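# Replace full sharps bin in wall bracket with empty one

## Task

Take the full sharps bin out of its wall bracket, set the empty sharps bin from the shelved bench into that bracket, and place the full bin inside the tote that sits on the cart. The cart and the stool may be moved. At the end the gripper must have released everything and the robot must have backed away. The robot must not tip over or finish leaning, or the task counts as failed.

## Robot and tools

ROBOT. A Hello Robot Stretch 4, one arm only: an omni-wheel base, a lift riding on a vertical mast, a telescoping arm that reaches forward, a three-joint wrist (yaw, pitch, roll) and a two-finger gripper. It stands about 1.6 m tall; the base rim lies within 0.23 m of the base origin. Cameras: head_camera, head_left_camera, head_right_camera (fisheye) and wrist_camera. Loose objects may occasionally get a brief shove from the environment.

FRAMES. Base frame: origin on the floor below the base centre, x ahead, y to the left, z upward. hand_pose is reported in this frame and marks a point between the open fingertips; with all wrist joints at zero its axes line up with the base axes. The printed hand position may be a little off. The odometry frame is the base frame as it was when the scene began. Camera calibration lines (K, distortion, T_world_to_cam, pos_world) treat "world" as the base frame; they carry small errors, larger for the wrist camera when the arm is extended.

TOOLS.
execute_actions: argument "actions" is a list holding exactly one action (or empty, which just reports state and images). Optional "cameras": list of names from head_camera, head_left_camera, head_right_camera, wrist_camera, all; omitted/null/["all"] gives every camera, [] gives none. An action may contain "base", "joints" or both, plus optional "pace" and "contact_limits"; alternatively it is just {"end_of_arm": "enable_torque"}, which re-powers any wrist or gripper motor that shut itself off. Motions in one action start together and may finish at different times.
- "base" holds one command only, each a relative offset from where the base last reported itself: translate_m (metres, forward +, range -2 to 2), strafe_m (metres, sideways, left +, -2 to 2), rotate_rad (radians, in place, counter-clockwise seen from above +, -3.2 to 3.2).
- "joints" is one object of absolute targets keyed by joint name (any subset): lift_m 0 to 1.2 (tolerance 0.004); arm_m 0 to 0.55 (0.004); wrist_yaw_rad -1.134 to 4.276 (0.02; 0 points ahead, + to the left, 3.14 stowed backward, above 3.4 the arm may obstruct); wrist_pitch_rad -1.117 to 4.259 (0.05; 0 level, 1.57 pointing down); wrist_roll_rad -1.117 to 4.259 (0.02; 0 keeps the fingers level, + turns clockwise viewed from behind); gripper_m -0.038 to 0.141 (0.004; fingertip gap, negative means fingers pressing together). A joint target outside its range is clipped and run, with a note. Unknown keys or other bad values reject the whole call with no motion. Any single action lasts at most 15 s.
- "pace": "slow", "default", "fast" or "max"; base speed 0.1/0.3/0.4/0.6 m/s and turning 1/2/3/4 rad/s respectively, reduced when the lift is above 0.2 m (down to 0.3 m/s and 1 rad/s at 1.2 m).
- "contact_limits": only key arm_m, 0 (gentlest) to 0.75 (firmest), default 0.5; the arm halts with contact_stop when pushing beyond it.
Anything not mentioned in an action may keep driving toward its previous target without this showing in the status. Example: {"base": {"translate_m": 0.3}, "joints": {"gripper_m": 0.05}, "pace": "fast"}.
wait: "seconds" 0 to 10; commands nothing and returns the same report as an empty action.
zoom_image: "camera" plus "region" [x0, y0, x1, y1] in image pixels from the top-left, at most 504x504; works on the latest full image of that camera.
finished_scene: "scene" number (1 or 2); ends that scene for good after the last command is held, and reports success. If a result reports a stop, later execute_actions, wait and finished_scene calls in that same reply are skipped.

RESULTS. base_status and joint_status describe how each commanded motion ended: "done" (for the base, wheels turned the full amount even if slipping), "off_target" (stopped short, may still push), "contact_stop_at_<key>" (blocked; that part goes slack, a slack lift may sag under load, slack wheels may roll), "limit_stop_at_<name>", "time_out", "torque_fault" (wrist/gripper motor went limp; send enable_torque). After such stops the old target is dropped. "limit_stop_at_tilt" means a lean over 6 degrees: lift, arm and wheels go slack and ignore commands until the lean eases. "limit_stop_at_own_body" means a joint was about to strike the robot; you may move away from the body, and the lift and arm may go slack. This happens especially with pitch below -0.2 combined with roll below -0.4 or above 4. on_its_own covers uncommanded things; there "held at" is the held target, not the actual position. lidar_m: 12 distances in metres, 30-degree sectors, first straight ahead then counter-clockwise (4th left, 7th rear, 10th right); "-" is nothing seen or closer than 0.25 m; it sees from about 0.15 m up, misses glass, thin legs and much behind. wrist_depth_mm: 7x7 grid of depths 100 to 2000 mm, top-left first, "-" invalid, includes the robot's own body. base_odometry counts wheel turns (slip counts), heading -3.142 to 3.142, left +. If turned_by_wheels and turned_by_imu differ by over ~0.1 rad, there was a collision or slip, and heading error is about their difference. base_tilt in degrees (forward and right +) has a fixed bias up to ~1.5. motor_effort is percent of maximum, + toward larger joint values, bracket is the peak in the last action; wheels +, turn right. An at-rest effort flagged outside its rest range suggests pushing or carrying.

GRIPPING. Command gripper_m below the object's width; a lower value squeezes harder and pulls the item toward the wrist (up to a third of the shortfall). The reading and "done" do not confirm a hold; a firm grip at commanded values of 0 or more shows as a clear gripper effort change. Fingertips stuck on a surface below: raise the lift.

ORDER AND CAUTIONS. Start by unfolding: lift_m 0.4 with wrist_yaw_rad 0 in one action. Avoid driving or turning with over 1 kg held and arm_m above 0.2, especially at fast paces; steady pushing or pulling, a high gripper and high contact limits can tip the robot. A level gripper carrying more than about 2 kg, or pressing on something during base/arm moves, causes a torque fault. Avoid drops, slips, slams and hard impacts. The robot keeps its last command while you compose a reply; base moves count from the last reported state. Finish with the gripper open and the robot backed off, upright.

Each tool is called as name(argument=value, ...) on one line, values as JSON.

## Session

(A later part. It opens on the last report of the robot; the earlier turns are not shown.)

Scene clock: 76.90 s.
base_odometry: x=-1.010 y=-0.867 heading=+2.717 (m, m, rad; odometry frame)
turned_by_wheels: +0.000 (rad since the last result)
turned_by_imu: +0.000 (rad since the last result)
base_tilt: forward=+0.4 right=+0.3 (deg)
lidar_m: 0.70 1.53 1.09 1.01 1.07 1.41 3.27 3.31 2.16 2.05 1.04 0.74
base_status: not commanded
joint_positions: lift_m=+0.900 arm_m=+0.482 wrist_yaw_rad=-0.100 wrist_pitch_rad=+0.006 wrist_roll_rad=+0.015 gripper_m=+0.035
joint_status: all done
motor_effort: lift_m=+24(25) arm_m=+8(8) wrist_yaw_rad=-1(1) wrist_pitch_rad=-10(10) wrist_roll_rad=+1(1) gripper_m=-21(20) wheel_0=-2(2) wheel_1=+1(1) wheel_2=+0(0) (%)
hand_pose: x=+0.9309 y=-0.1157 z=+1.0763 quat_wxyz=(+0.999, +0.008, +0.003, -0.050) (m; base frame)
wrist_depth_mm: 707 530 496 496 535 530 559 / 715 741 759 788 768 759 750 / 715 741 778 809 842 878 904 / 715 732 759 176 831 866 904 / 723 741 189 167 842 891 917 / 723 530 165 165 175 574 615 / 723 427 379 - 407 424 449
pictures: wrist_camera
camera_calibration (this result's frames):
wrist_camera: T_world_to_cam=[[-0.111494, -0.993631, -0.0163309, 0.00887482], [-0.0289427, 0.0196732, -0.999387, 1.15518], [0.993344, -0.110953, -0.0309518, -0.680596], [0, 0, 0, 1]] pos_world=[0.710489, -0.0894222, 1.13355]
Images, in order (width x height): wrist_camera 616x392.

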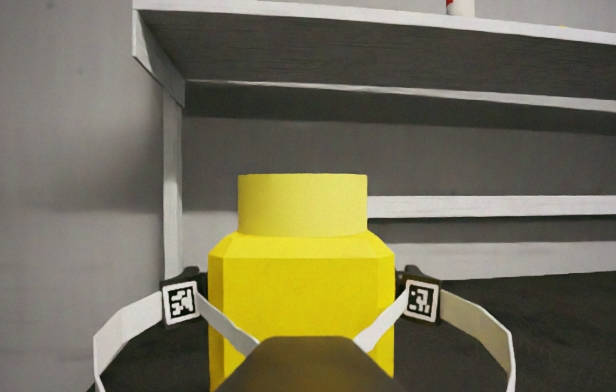

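execute_actions(actions=[{"joints":{"arm_m":0.02,"wrist_yaw_rad":0.05}}], cameras=[])

execute_actions(actions=[{"base":{"rotate_rad":-2.69},"joints":{"lift_m":0.545}}], cameras=[])

execute_actions(actions=[{"base":{"translate_m":2.0},"pace":"fast"}], cameras=[])

execute_actions(actions=[{"base":{"translate_m":0.7},"pace":"fast"}], cameras=[])

execute_actions(actions=[{"base":{"rotate_rad":-0.46},"joints":{"arm_m":0.1}}], cameras=["head_camera","wrist_camera"])

Scene clock: 84.10 s.
base_odometry: x=-1.010 y=-0.867 heading=+2.717 (m, m, rad; odometry frame)
turned_by_wheels: +0.000 (rad since the last result)
turned_by_imu: +0.000 (rad since the last result)
base_tilt: forward=+0.4 right=+0.3 (deg)
lidar_m: 0.41 1.54 1.07 1.03 1.07 1.44 3.28 3.35 2.17 2.05 1.04 0.74
base_status: not commanded
joint_positions: lift_m=+0.900 arm_m=+0.021 wrist_yaw_rad=+0.050 wrist_pitch_rad=+0.006 wrist_roll_rad=+0.015 gripper_m=+0.035
joint_status: all done
motor_effort: lift_m=+24(24) arm_m=-8(11) wrist_yaw_rad=+0(3) wrist_pitch_rad=-11(10) wrist_roll_rad=+0(1) gripper_m=-21(22) wheel_0=-2(2) wheel_1=+1(1) wheel_2=+0(0) (%)
hand_pose: x=+0.4848 y=-0.0729 z=+1.0762 quat_wxyz=(+1.000, +0.007, +0.003, +0.025) (m; base frame)
wrist_depth_mm: 1229 1229 1229 1229 1229 1229 1205 / 1229 1205 1229 1042 1229 1042 1255 / 1229 1205 1229 1229 1255 1229 1229 / 1229 1205 1229 177 1229 1229 1229 / 1229 1205 189 167 1008 1182 1182 / 1255 1229 165 166 175 580 627 / 1229 1229 466 - 466 462 469
pictures: none
No camera images: the call's "cameras" was empty. Leave "cameras" out to get every camera's image.

Scene clock: 86.80 s.
base_odometry: x=-1.010 y=-0.867 heading=+0.028 (m, m, rad; odometry frame)
turned_by_wheels: -2.689 (rad since the last result)
turned_by_imu: -2.639 (rad since the last result)
base_tilt: forward=+0.3 right=+0.3 (deg)
lidar_m: 0.42 2.22 2.06 1.15 0.75 0.70 1.51 1.12 0.99 1.04 1.35 1.72
base_status: done
joint_positions: lift_m=+0.545 arm_m=+0.021 wrist_yaw_rad=+0.050 wrist_pitch_rad=+0.006 wrist_roll_rad=+0.015 gripper_m=+0.035
joint_status: all done
motor_effort: lift_m=+19(22) arm_m=-8(8) wrist_yaw_rad=+0(3) wrist_pitch_rad=-10(12) wrist_roll_rad=+1(0) gripper_m=-21(24) wheel_0=+4(10) wheel_1=+5(11) wheel_2=+3(9) (%)
hand_pose: x=+0.4848 y=-0.0729 z=+0.7216 quat_wxyz=(+1.000, +0.007, +0.003, +0.025) (m; base frame)
wrist_depth_mm: - - - - - - - / - - - - - - - / - - - - - - - / - - - 177 - - - / - - 189 167 - - - / 1863 1921 165 165 175 - - / 1537 1464 1366 - 1464 1499 1537
pictures: none
No camera images: the call's "cameras" was empty. Leave "cameras" out to get every camera's image.

Scene clock: 93.07 s.
base_odometry: x=+0.989 y=-0.810 heading=+0.028 (m, m, rad; odometry frame)
turned_by_wheels: +0.001 (rad since the last result)
turned_by_imu: -0.004 (rad since the last result)
base_tilt: forward=+0.3 right=+0.3 (deg)
lidar_m: 0.42 1.81 1.89 1.36 1.65 2.54 3.01 2.00 1.42 1.85 1.54 1.40
base_status: done
joint_positions: lift_m=+0.545 arm_m=+0.021 wrist_yaw_rad=+0.050 wrist_pitch_rad=+0.006 wrist_roll_rad=+0.015 gripper_m=+0.035
joint_status: not commanded
motor_effort: lift_m=+19(19) arm_m=-8(7) wrist_yaw_rad=-1(1) wrist_pitch_rad=-10(11) wrist_roll_rad=+1(0) gripper_m=-21(23) wheel_0=+3(12) wheel_1=+3(10) wheel_2=+1(14) (%)
hand_pose: x=+0.4847 y=-0.0729 z=+0.7216 quat_wxyz=(+1.000, +0.007, +0.003, +0.025) (m; base frame)
wrist_depth_mm: 1708 1618 1397 1255 1118 1025 946 / 1661 1618 1397 1255 1118 1008 946 / 1756 1618 1397 1255 1118 1025 931 / 1661 1618 1430 177 1138 1025 931 / 1756 1618 189 167 1098 1042 946 / 1708 1537 165 165 175 1008 960 / 1537 1464 1366 - 1138 1025 960
pictures: none
No camera images: the call's "cameras" was empty. Leave "cameras" out to get every camera's image.

Scene clock: 96.10 s.
base_odometry: x=+1.689 y=-0.790 heading=+0.029 (m, m, rad; odometry frame)
turned_by_wheels: +0.001 (rad since the last result)
turned_by_imu: -0.001 (rad since the last result)
base_tilt: forward=+0.3 right=+0.3 (deg)
lidar_m: 0.40 0.99 1.58 1.61 1.49 2.81 3.48 1.84 1.99 1.25 0.84 0.65
base_status: done
joint_positions: lift_m=+0.545 arm_m=+0.021 wrist_yaw_rad=+0.050 wrist_pitch_rad=+0.006 wrist_roll_rad=+0.015 gripper_m=+0.035
joint_status: not commanded
motor_effort: lift_m=+19(19) arm_m=-8(7) wrist_yaw_rad=-1(1) wrist_pitch_rad=-11(10) wrist_roll_rad=+0(1) gripper_m=-21(21) wheel_0=+4(11) wheel_1=+3(9) wheel_2=+2(14) (%)
hand_pose: x=+0.4847 y=-0.0729 z=+0.7216 quat_wxyz=(+1.000, +0.007, +0.003, +0.025) (m; base frame)
wrist_depth_mm: 842 715 627 554 500 452 418 / 854 715 627 559 500 455 421 / 854 723 634 559 504 455 421 / 854 732 634 176 500 459 424 / 854 732 189 167 484 459 424 / 854 715 165 165 175 449 424 / 878 707 654 - 492 462 427
pictures: none
No camera images: the call's "cameras" was empty. Leave "cameras" out to get every camera's image.

Scene clock: 97.33 s.
base_odometry: x=+1.689 y=-0.790 heading=-0.430 (m, m, rad; odometry frame)
turned_by_wheels: -0.459 (rad since the last result)
turned_by_imu: -0.451 (rad since the last result)
base_tilt: forward=+0.4 right=+0.3 (deg)
lidar_m: 0.49 0.79 1.05 1.59 1.64 1.48 3.93 3.18 1.82 2.10 1.17 0.81
base_status: done
joint_positions: lift_m=+0.545 arm_m=+0.099 wrist_yaw_rad=+0.050 wrist_pitch_rad=+0.006 wrist_roll_rad=+0.015 gripper_m=+0.035
joint_status: all done
motor_effort: lift_m=+19(19) arm_m=+8(9) wrist_yaw_rad=+0(2) wrist_pitch_rad=-10(11) wrist_roll_rad=-1(0) gripper_m=-24(21) wheel_0=+4(9) wheel_1=+3(9) wheel_2=+2(8) (%)
hand_pose: x=+0.5620 y=-0.0729 z=+0.7216 quat_wxyz=(+1.000, +0.007, +0.003, +0.025) (m; base frame)
wrist_depth_mm: 436 439 439 442 445 449 452 / 436 442 442 445 449 452 455 / 439 442 445 449 449 452 455 / 439 439 445 176 455 455 459 / 442 445 189 167 455 455 462 / 445 445 165 165 175 455 462 / 445 449 449 - 455 459 462
pictures: head_camera, wrist_camera
camera_calibration (this result's frames):
wrist_camera: T_world_to_cam=[[0.0380072, -0.999144, -0.0163231, -0.0799219], [-0.0315901, 0.0151253, -0.999386, 0.790422], [0.998778, 0.0384996, -0.0309882, -0.312551], [0, 0, 0, 1]] pos_world=[0.340176, -0.0797758, 0.778947]
Images, in order (width x height): head_camera 420x560, wrist_camera 616x392.

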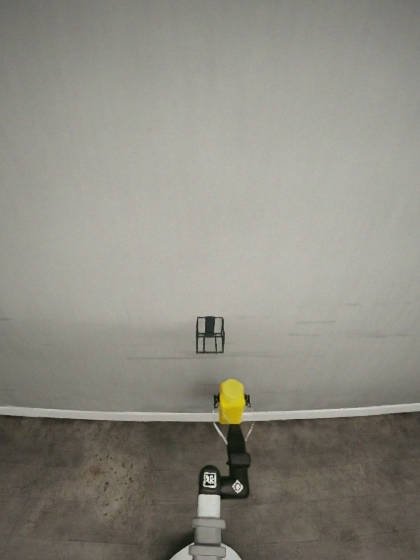

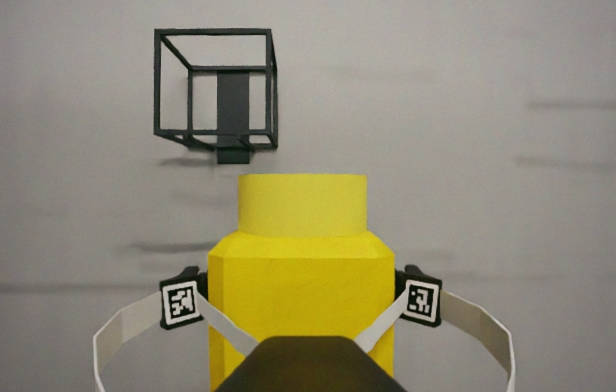

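execute_actions(actions=[{"base":{"strafe_m":0.086},"joints":{"arm_m":0.27,"wrist_yaw_rad":0.075}}], cameras=["wrist_camera"])

Scene clock: 100.40 s.
base_odometry: x=+1.725 y=-0.712 heading=-0.430 (m, m, rad; odometry frame)
turned_by_wheels: +0.000 (rad since the last result)
turned_by_imu: +0.000 (rad since the last result)
base_tilt: forward=+0.4 right=+0.4 (deg)
lidar_m: 0.65 0.79 1.03 1.50 1.58 1.42 3.48 3.30 1.90 2.19 1.18 0.80
base_status: done
joint_positions: lift_m=+0.545 arm_m=+0.269 wrist_yaw_rad=+0.075 wrist_pitch_rad=+0.006 wrist_roll_rad=+0.015 gripper_m=+0.035
joint_status: all done
motor_effort: lift_m=+19(19) arm_m=+7(4) wrist_yaw_rad=-1(0) wrist_pitch_rad=-10(11) wrist_roll_rad=+1(2) gripper_m=-21(21) wheel_0=-5(12) wheel_1=+1(12) wheel_2=+0(2) (%)
hand_pose: x=+0.7338 y=-0.0655 z=+0.7216 quat_wxyz=(+0.999, +0.007, +0.003, +0.038) (m; base frame)
wrist_depth_mm: 270 270 270 268 270 271 270 / 271 271 265 270 271 271 272 / 272 271 272 272 272 273 272 / 273 273 273 176 273 273 274 / 274 274 189 167 273 274 274 / 274 273 165 165 175 276 276 / 276 276 277 - 277 277 277
pictures: wrist_camera
camera_calibration (this result's frames):
wrist_camera: T_world_to_cam=[[0.0631809, -0.997869, -0.0163229, -0.0974472], [-0.0319616, 0.014324, -0.999386, 0.795955], [0.99749, 0.0636638, -0.0309885, -0.481762], [0, 0, 0, 1]] pos_world=[0.51215, -0.0779699, 0.778947]
Images, in order (width x height): wrist_camera 616x392.

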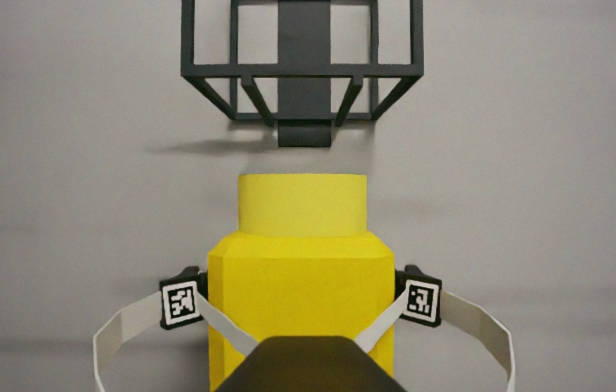

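execute_actions(actions=[{"joints":{"arm_m":0.135}}], cameras=[])

execute_actions(actions=[{"joints":{"lift_m":0.905},"pace":"fast"}], cameras=[])

execute_actions(actions=[{"joints":{"arm_m":0.275}}], cameras=[])

execute_actions(actions=[{"joints":{"lift_m":0.858},"pace":"slow"}], cameras=["wrist_camera"])

Scene clock: 107.93 s.
base_odometry: x=+1.725 y=-0.712 heading=-0.430 (m, m, rad; odometry frame)
turned_by_wheels: +0.000 (rad since the last result)
turned_by_imu: +0.000 (rad since the last result)
base_tilt: forward=+0.4 right=+0.3 (deg)
lidar_m: 0.52 0.80 1.02 1.50 1.56 1.45 3.48 3.30 1.92 2.20 1.14 0.80
base_status: not commanded
joint_positions: lift_m=+0.545 arm_m=+0.136 wrist_yaw_rad=+0.075 wrist_pitch_rad=+0.006 wrist_roll_rad=+0.015 gripper_m=+0.035
joint_status: all done
motor_effort: lift_m=+19(19) arm_m=-8(7) wrist_yaw_rad=+0(1) wrist_pitch_rad=-11(11) wrist_roll_rad=+1(0) gripper_m=-21(22) wheel_0=-4(5) wheel_1=+2(2) wheel_2=+0(0) (%)
hand_pose: x=+0.6015 y=-0.0656 z=+0.7216 quat_wxyz=(+0.999, +0.007, +0.003, +0.037) (m; base frame)
wrist_depth_mm: 399 399 402 402 399 399 402 / 399 402 402 399 399 402 404 / 402 402 404 402 402 404 402 / 404 407 404 177 404 404 404 / 407 407 189 167 404 407 407 / 407 407 165 165 175 407 407 / 407 410 407 - 410 407 410
pictures: none
No camera images: the call's "cameras" was empty. Leave "cameras" out to get every camera's image.

Scene clock: 109.93 s.
base_odometry: x=+1.725 y=-0.712 heading=-0.430 (m, m, rad; odometry frame)
turned_by_wheels: +0.000 (rad since the last result)
turned_by_imu: +0.000 (rad since the last result)
base_tilt: forward=+0.3 right=+0.3 (deg)
lidar_m: 0.52 0.77 1.04 1.50 1.59 1.46 3.45 3.31 1.92 2.19 1.17 0.81
base_status: not commanded
joint_positions: lift_m=+0.905 arm_m=+0.136 wrist_yaw_rad=+0.075 wrist_pitch_rad=+0.006 wrist_roll_rad=+0.015 gripper_m=+0.035
joint_status: all done
motor_effort: lift_m=+23(27) arm_m=-8(8) wrist_yaw_rad=+0(0) wrist_pitch_rad=-10(13) wrist_roll_rad=+0(1) gripper_m=-22(22) wheel_0=-5(5) wheel_1=+2(2) wheel_2=+0(0) (%)
hand_pose: x=+0.6015 y=-0.0656 z=+1.0813 quat_wxyz=(+0.999, +0.007, +0.003, +0.037) (m; base frame)
wrist_depth_mm: 402 402 399 402 399 402 402 / 402 402 402 402 402 402 404 / 404 402 404 404 402 402 402 / 404 407 402 176 407 404 404 / 404 407 189 167 407 407 407 / 407 407 166 165 175 410 410 / 410 410 410 - 410 410 410
pictures: none
No camera images: the call's "cameras" was empty. Leave "cameras" out to get every camera's image.

Scene clock: 111.40 s.
base_odometry: x=+1.725 y=-0.712 heading=-0.430 (m, m, rad; odometry frame)
turned_by_wheels: +0.000 (rad since the last result)
turned_by_imu: +0.000 (rad since the last result)
base_tilt: forward=+0.4 right=+0.3 (deg)
lidar_m: 0.69 0.77 1.05 1.48 1.58 1.44 3.48 3.31 1.91 2.19 1.17 0.81
base_status: not commanded
joint_positions: lift_m=+0.905 arm_m=+0.274 wrist_yaw_rad=+0.075 wrist_pitch_rad=+0.006 wrist_roll_rad=+0.015 gripper_m=+0.035
joint_status: all done
motor_effort: lift_m=+23(23) arm_m=+8(9) wrist_yaw_rad=-1(0) wrist_pitch_rad=-11(11) wrist_roll_rad=+1(1) gripper_m=-22(22) wheel_0=-5(5) wheel_1=+2(2) wheel_2=+0(0) (%)
hand_pose: x=+0.7388 y=-0.0655 z=+1.0813 quat_wxyz=(+0.999, +0.007, +0.003, +0.038) (m; base frame)
wrist_depth_mm: 264 265 265 265 266 265 265 / 266 267 266 266 266 266 267 / 267 266 268 267 267 268 267 / 268 267 268 177 268 268 268 / 268 268 189 167 268 270 271 / 270 268 166 165 175 270 271 / 272 271 271 - 272 272 272
pictures: none
No camera images: the call's "cameras" was empty. Leave "cameras" out to get every camera's image.

Scene clock: 112.67 s.
base_odometry: x=+1.725 y=-0.712 heading=-0.430 (m, m, rad; odometry frame)
turned_by_wheels: +0.000 (rad since the last result)
turned_by_imu: +0.000 (rad since the last result)
base_tilt: forward=+0.3 right=+0.3 (deg)
lidar_m: 0.65 0.78 1.04 1.49 1.57 1.46 3.45 3.33 1.91 2.20 1.17 0.81
base_status: not commanded
joint_positions: lift_m=+0.858 arm_m=+0.274 wrist_yaw_rad=+0.075 wrist_pitch_rad=+0.006 wrist_roll_rad=+0.015 gripper_m=+0.035
joint_status: all done
motor_effort: lift_m=+18(20) arm_m=+8(8) wrist_yaw_rad=-1(1) wrist_pitch_rad=-11(10) wrist_roll_rad=+2(1) gripper_m=-22(22) wheel_0=-5(5) wheel_1=+2(2) wheel_2=+0(0) (%)
hand_pose: x=+0.7388 y=-0.0655 z=+1.0347 quat_wxyz=(+0.999, +0.007, +0.003, +0.038) (m; base frame)
wrist_depth_mm: 265 265 265 266 265 266 265 / 266 266 267 266 266 266 266 / 267 268 268 267 267 267 267 / 268 267 268 176 268 268 270 / 270 270 190 167 268 268 270 / 270 270 165 165 175 270 271 / 272 272 271 - 271 272 271
pictures: wrist_camera
camera_calibration (this result's frames):
wrist_camera: T_world_to_cam=[[0.0632045, -0.997867, -0.0163232, -0.0926642], [-0.0319393, 0.0143251, -0.999387, 1.10896], [0.997489, 0.0636871, -0.0309658, -0.477084], [0, 0, 0, 1]] pos_world=[0.517163, -0.0779683, 1.09199]
Images, in order (width x height): wrist_camera 616x392.

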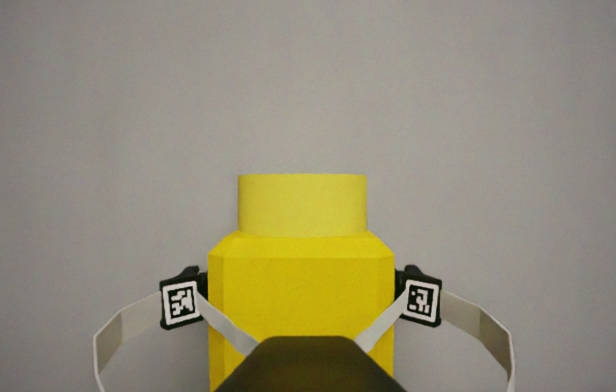

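execute_actions(actions=[{"joints":{"lift_m":0.778},"pace":"slow"}], cameras=["wrist_camera"])

execute_actions(actions=[{"joints":{"gripper_m":0.06,"arm_m":0.264}}], cameras=[])

execute_actions(actions=[{"joints":{"gripper_m":0.14,"arm_m":0.256}}], cameras=["wrist_camera"])

execute_actions(actions=[{"base":{"translate_m":-0.5},"joints":{"arm_m":0},"pace":"fast"}])

Scene clock: 118.23 s.
base_odometry: x=+1.725 y=-0.712 heading=-0.430 (m, m, rad; odometry frame)
turned_by_wheels: +0.000 (rad since the last result)
turned_by_imu: +0.000 (rad since the last result)
base_tilt: forward=+0.3 right=+0.3 (deg)
lidar_m: 0.66 0.78 1.03 1.49 1.56 1.45 3.46 3.33 1.91 2.19 1.16 0.81
base_status: not commanded
joint_positions: lift_m=+0.778 arm_m=+0.274 wrist_yaw_rad=+0.075 wrist_pitch_rad=+0.004 wrist_roll_rad=+0.015 gripper_m=+0.035
joint_status: all done
motor_effort: lift_m=+17(18) arm_m=+8(7) wrist_yaw_rad=-1(1) wrist_pitch_rad=-4(12) wrist_roll_rad=-1(1) gripper_m=-21(19) wheel_0=-4(4) wheel_1=+2(2) wheel_2=+0(0) (%)
hand_pose: x=+0.7388 y=-0.0655 z=+0.9554 quat_wxyz=(+0.999, +0.007, +0.002, +0.038) (m; base frame)
wrist_depth_mm: 267 266 266 266 267 267 266 / 266 267 267 267 267 267 266 / 267 267 267 268 267 268 267 / 270 268 268 176 268 268 267 / 268 270 189 167 268 270 270 / 270 270 165 165 175 270 271 / 271 271 168 - 190 271 271
pictures: wrist_camera
camera_calibration (this result's frames):
wrist_camera: T_world_to_cam=[[0.063223, -0.997865, -0.0163496, -0.093952], [-0.0297461, 0.014491, -0.999452, 1.02816], [0.997556, 0.0636747, -0.0287664, -0.481695], [0, 0, 0, 1]] pos_world=[0.517041, -0.0779788, 1.01221]
Images, in order (width x height): wrist_camera 616x392.

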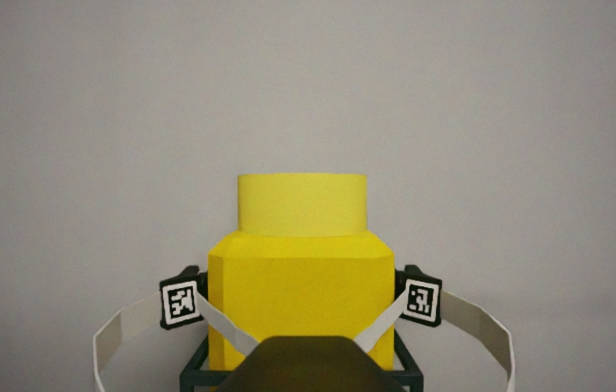

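Scene clock: 119.23 s.
base_odometry: x=+1.725 y=-0.712 heading=-0.430 (m, m, rad; odometry frame)
turned_by_wheels: +0.000 (rad since the last result)
turned_by_imu: +0.000 (rad since the last result)
base_tilt: forward=+0.4 right=+0.3 (deg)
lidar_m: 0.66 0.77 1.02 1.49 1.56 1.45 3.47 3.29 1.90 2.18 1.15 0.82
base_status: not commanded
joint_positions: lift_m=+0.778 arm_m=+0.265 wrist_yaw_rad=+0.075 wrist_pitch_rad=+0.003 wrist_roll_rad=+0.015 gripper_m=+0.060
joint_status: all done
motor_effort: lift_m=+18(18) arm_m=-8(9) wrist_yaw_rad=-2(9) wrist_pitch_rad=-3(4) wrist_roll_rad=+2(3) gripper_m=-14(21) wheel_0=-5(4) wheel_1=+2(2) wheel_2=+1(1) (%)
hand_pose: x=+0.7305 y=-0.0655 z=+0.9555 quat_wxyz=(+0.999, +0.007, +0.002, +0.038) (m; base frame)
wrist_depth_mm: 274 274 274 274 274 274 274 / 274 276 274 276 276 276 274 / 276 276 276 274 276 277 276 / 277 277 276 186 276 277 277 / 277 277 195 174 277 278 278 / 278 278 178 173 181 278 279 / 279 279 174 - 195 279 278
pictures: none
No camera images: the call's "cameras" was empty. Leave "cameras" out to get every camera's image.

Scene clock: 121.03 s.
base_odometry: x=+1.725 y=-0.712 heading=-0.430 (m, m, rad; odometry frame)
turned_by_wheels: +0.000 (rad since the last result)
turned_by_imu: +0.000 (rad since the last result)
base_tilt: forward=+0.4 right=+0.3 (deg)
lidar_m: 0.67 0.79 1.03 1.50 1.57 1.44 3.44 3.33 1.91 2.20 1.16 0.80
base_status: not commanded
joint_positions: lift_m=+0.778 arm_m=+0.257 wrist_yaw_rad=+0.075 wrist_pitch_rad=+0.004 wrist_roll_rad=+0.015 gripper_m=+0.140
joint_status: all done
motor_effort: lift_m=+18(18) arm_m=-7(13) wrist_yaw_rad=-2(7) wrist_pitch_rad=-5(5) wrist_roll_rad=+2(1) gripper_m=+1(16) wheel_0=-4(4) wheel_1=+2(2) wheel_2=+1(1) (%)
hand_pose: x=+0.7225 y=-0.0655 z=+0.9553 quat_wxyz=(+0.999, +0.007, +0.002, +0.038) (m; base frame)
wrist_depth_mm: 282 282 282 282 282 282 282 / 283 282 283 283 283 282 283 / 283 283 285 283 283 285 283 / 283 285 285 195 285 285 285 / 286 286 211 181 285 286 285 / 286 286 182 181 189 287 287 / 287 287 192 - 287 287 287
pictures: wrist_camera
camera_calibration (this result's frames):
wrist_camera: T_world_to_cam=[[0.0633533, -0.997861, -0.0161454, -0.0931742], [-0.0299018, 0.0142727, -0.999451, 1.02771], [0.997543, 0.0638012, -0.0289336, -0.465286], [0, 0, 0, 1]] pos_world=[0.500777, -0.0779572, 1.01218]
Images, in order (width x height): wrist_camera 616x392.

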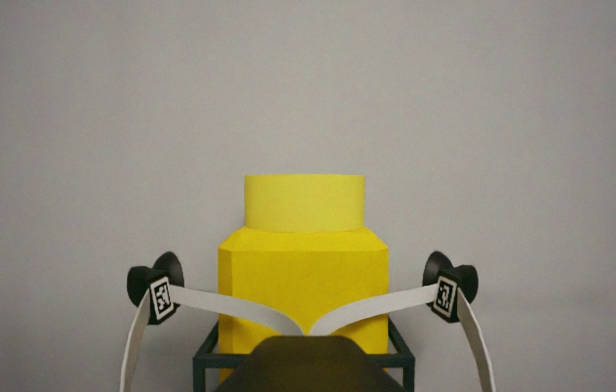

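Scene clock: 123.70 s.
base_odometry: x=+1.271 y=-0.503 heading=-0.431 (m, m, rad; odometry frame)
turned_by_wheels: -0.001 (rad since the last result)
turned_by_imu: +0.001 (rad since the last result)
base_tilt: forward=+0.3 right=+0.4 (deg)
lidar_m: 1.16 1.30 1.57 1.51 1.09 1.21 2.94 2.87 1.89 1.81 1.91 1.33
base_status: done
joint_positions: lift_m=+0.778 arm_m=+0.001 wrist_yaw_rad=+0.075 wrist_pitch_rad=+0.004 wrist_roll_rad=+0.015 gripper_m=+0.140
joint_status: all done
motor_effort: lift_m=+18(18) arm_m=-8(9) wrist_yaw_rad=+0(2) wrist_pitch_rad=-6(6) wrist_roll_rad=+0(1) gripper_m=+2(3) wheel_0=-5(11) wheel_1=-5(10) wheel_2=-1(13) (%)
hand_pose: x=+0.4665 y=-0.0656 z=+0.9552 quat_wxyz=(+0.999, +0.007, +0.002, +0.037) (m; base frame)
wrist_depth_mm: 1008 1025 1025 1008 1008 1025 1008 / 1025 1025 1025 1025 1025 1025 1042 / 1025 1025 1042 1042 1042 1025 1025 / 1042 1025 1042 1025 1025 1042 1042 / 1042 1042 1025 1042 1042 1025 1025 / 1025 1042 1042 1025 1025 1025 1042 / 1060 1042 1060 - 1042 1042 1060
pictures: head_camera, head_left_camera, head_right_camera, wrist_camera
camera_calibration (this result's frames):
wrist_camera: T_world_to_cam=[[0.0629383, -0.997887, -0.0161419, -0.0768872], [-0.0302008, 0.0142622, -0.999442, 1.02005], [0.99756, 0.0633907, -0.0292394, -0.209609], [0, 0, 0, 1]] pos_world=[0.244743, -0.0779857, 1.01212]
Images, in order (width x height): head_camera 420x560, head_left_camera 420x672, head_right_camera 420x672, wrist_camera 616x392.

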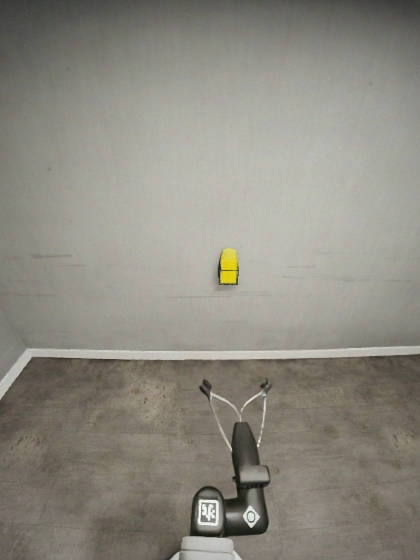

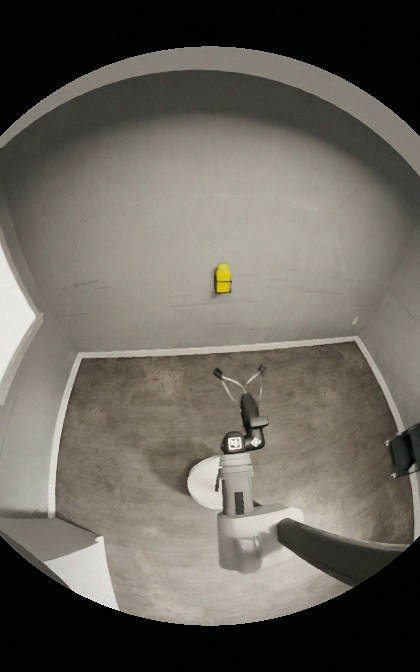

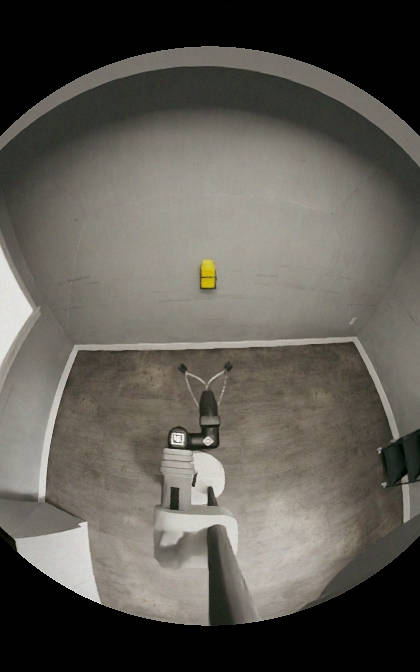

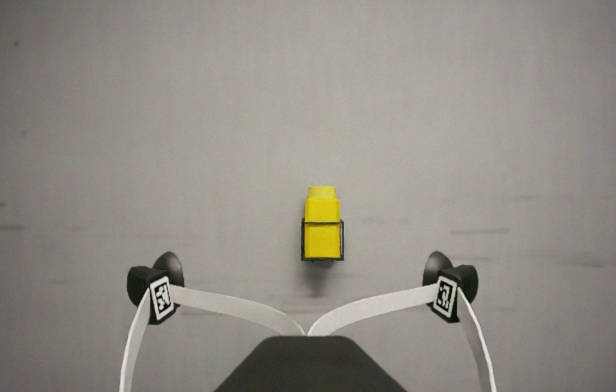

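finished_scene(scene=2)

The scene is finished: the task was done.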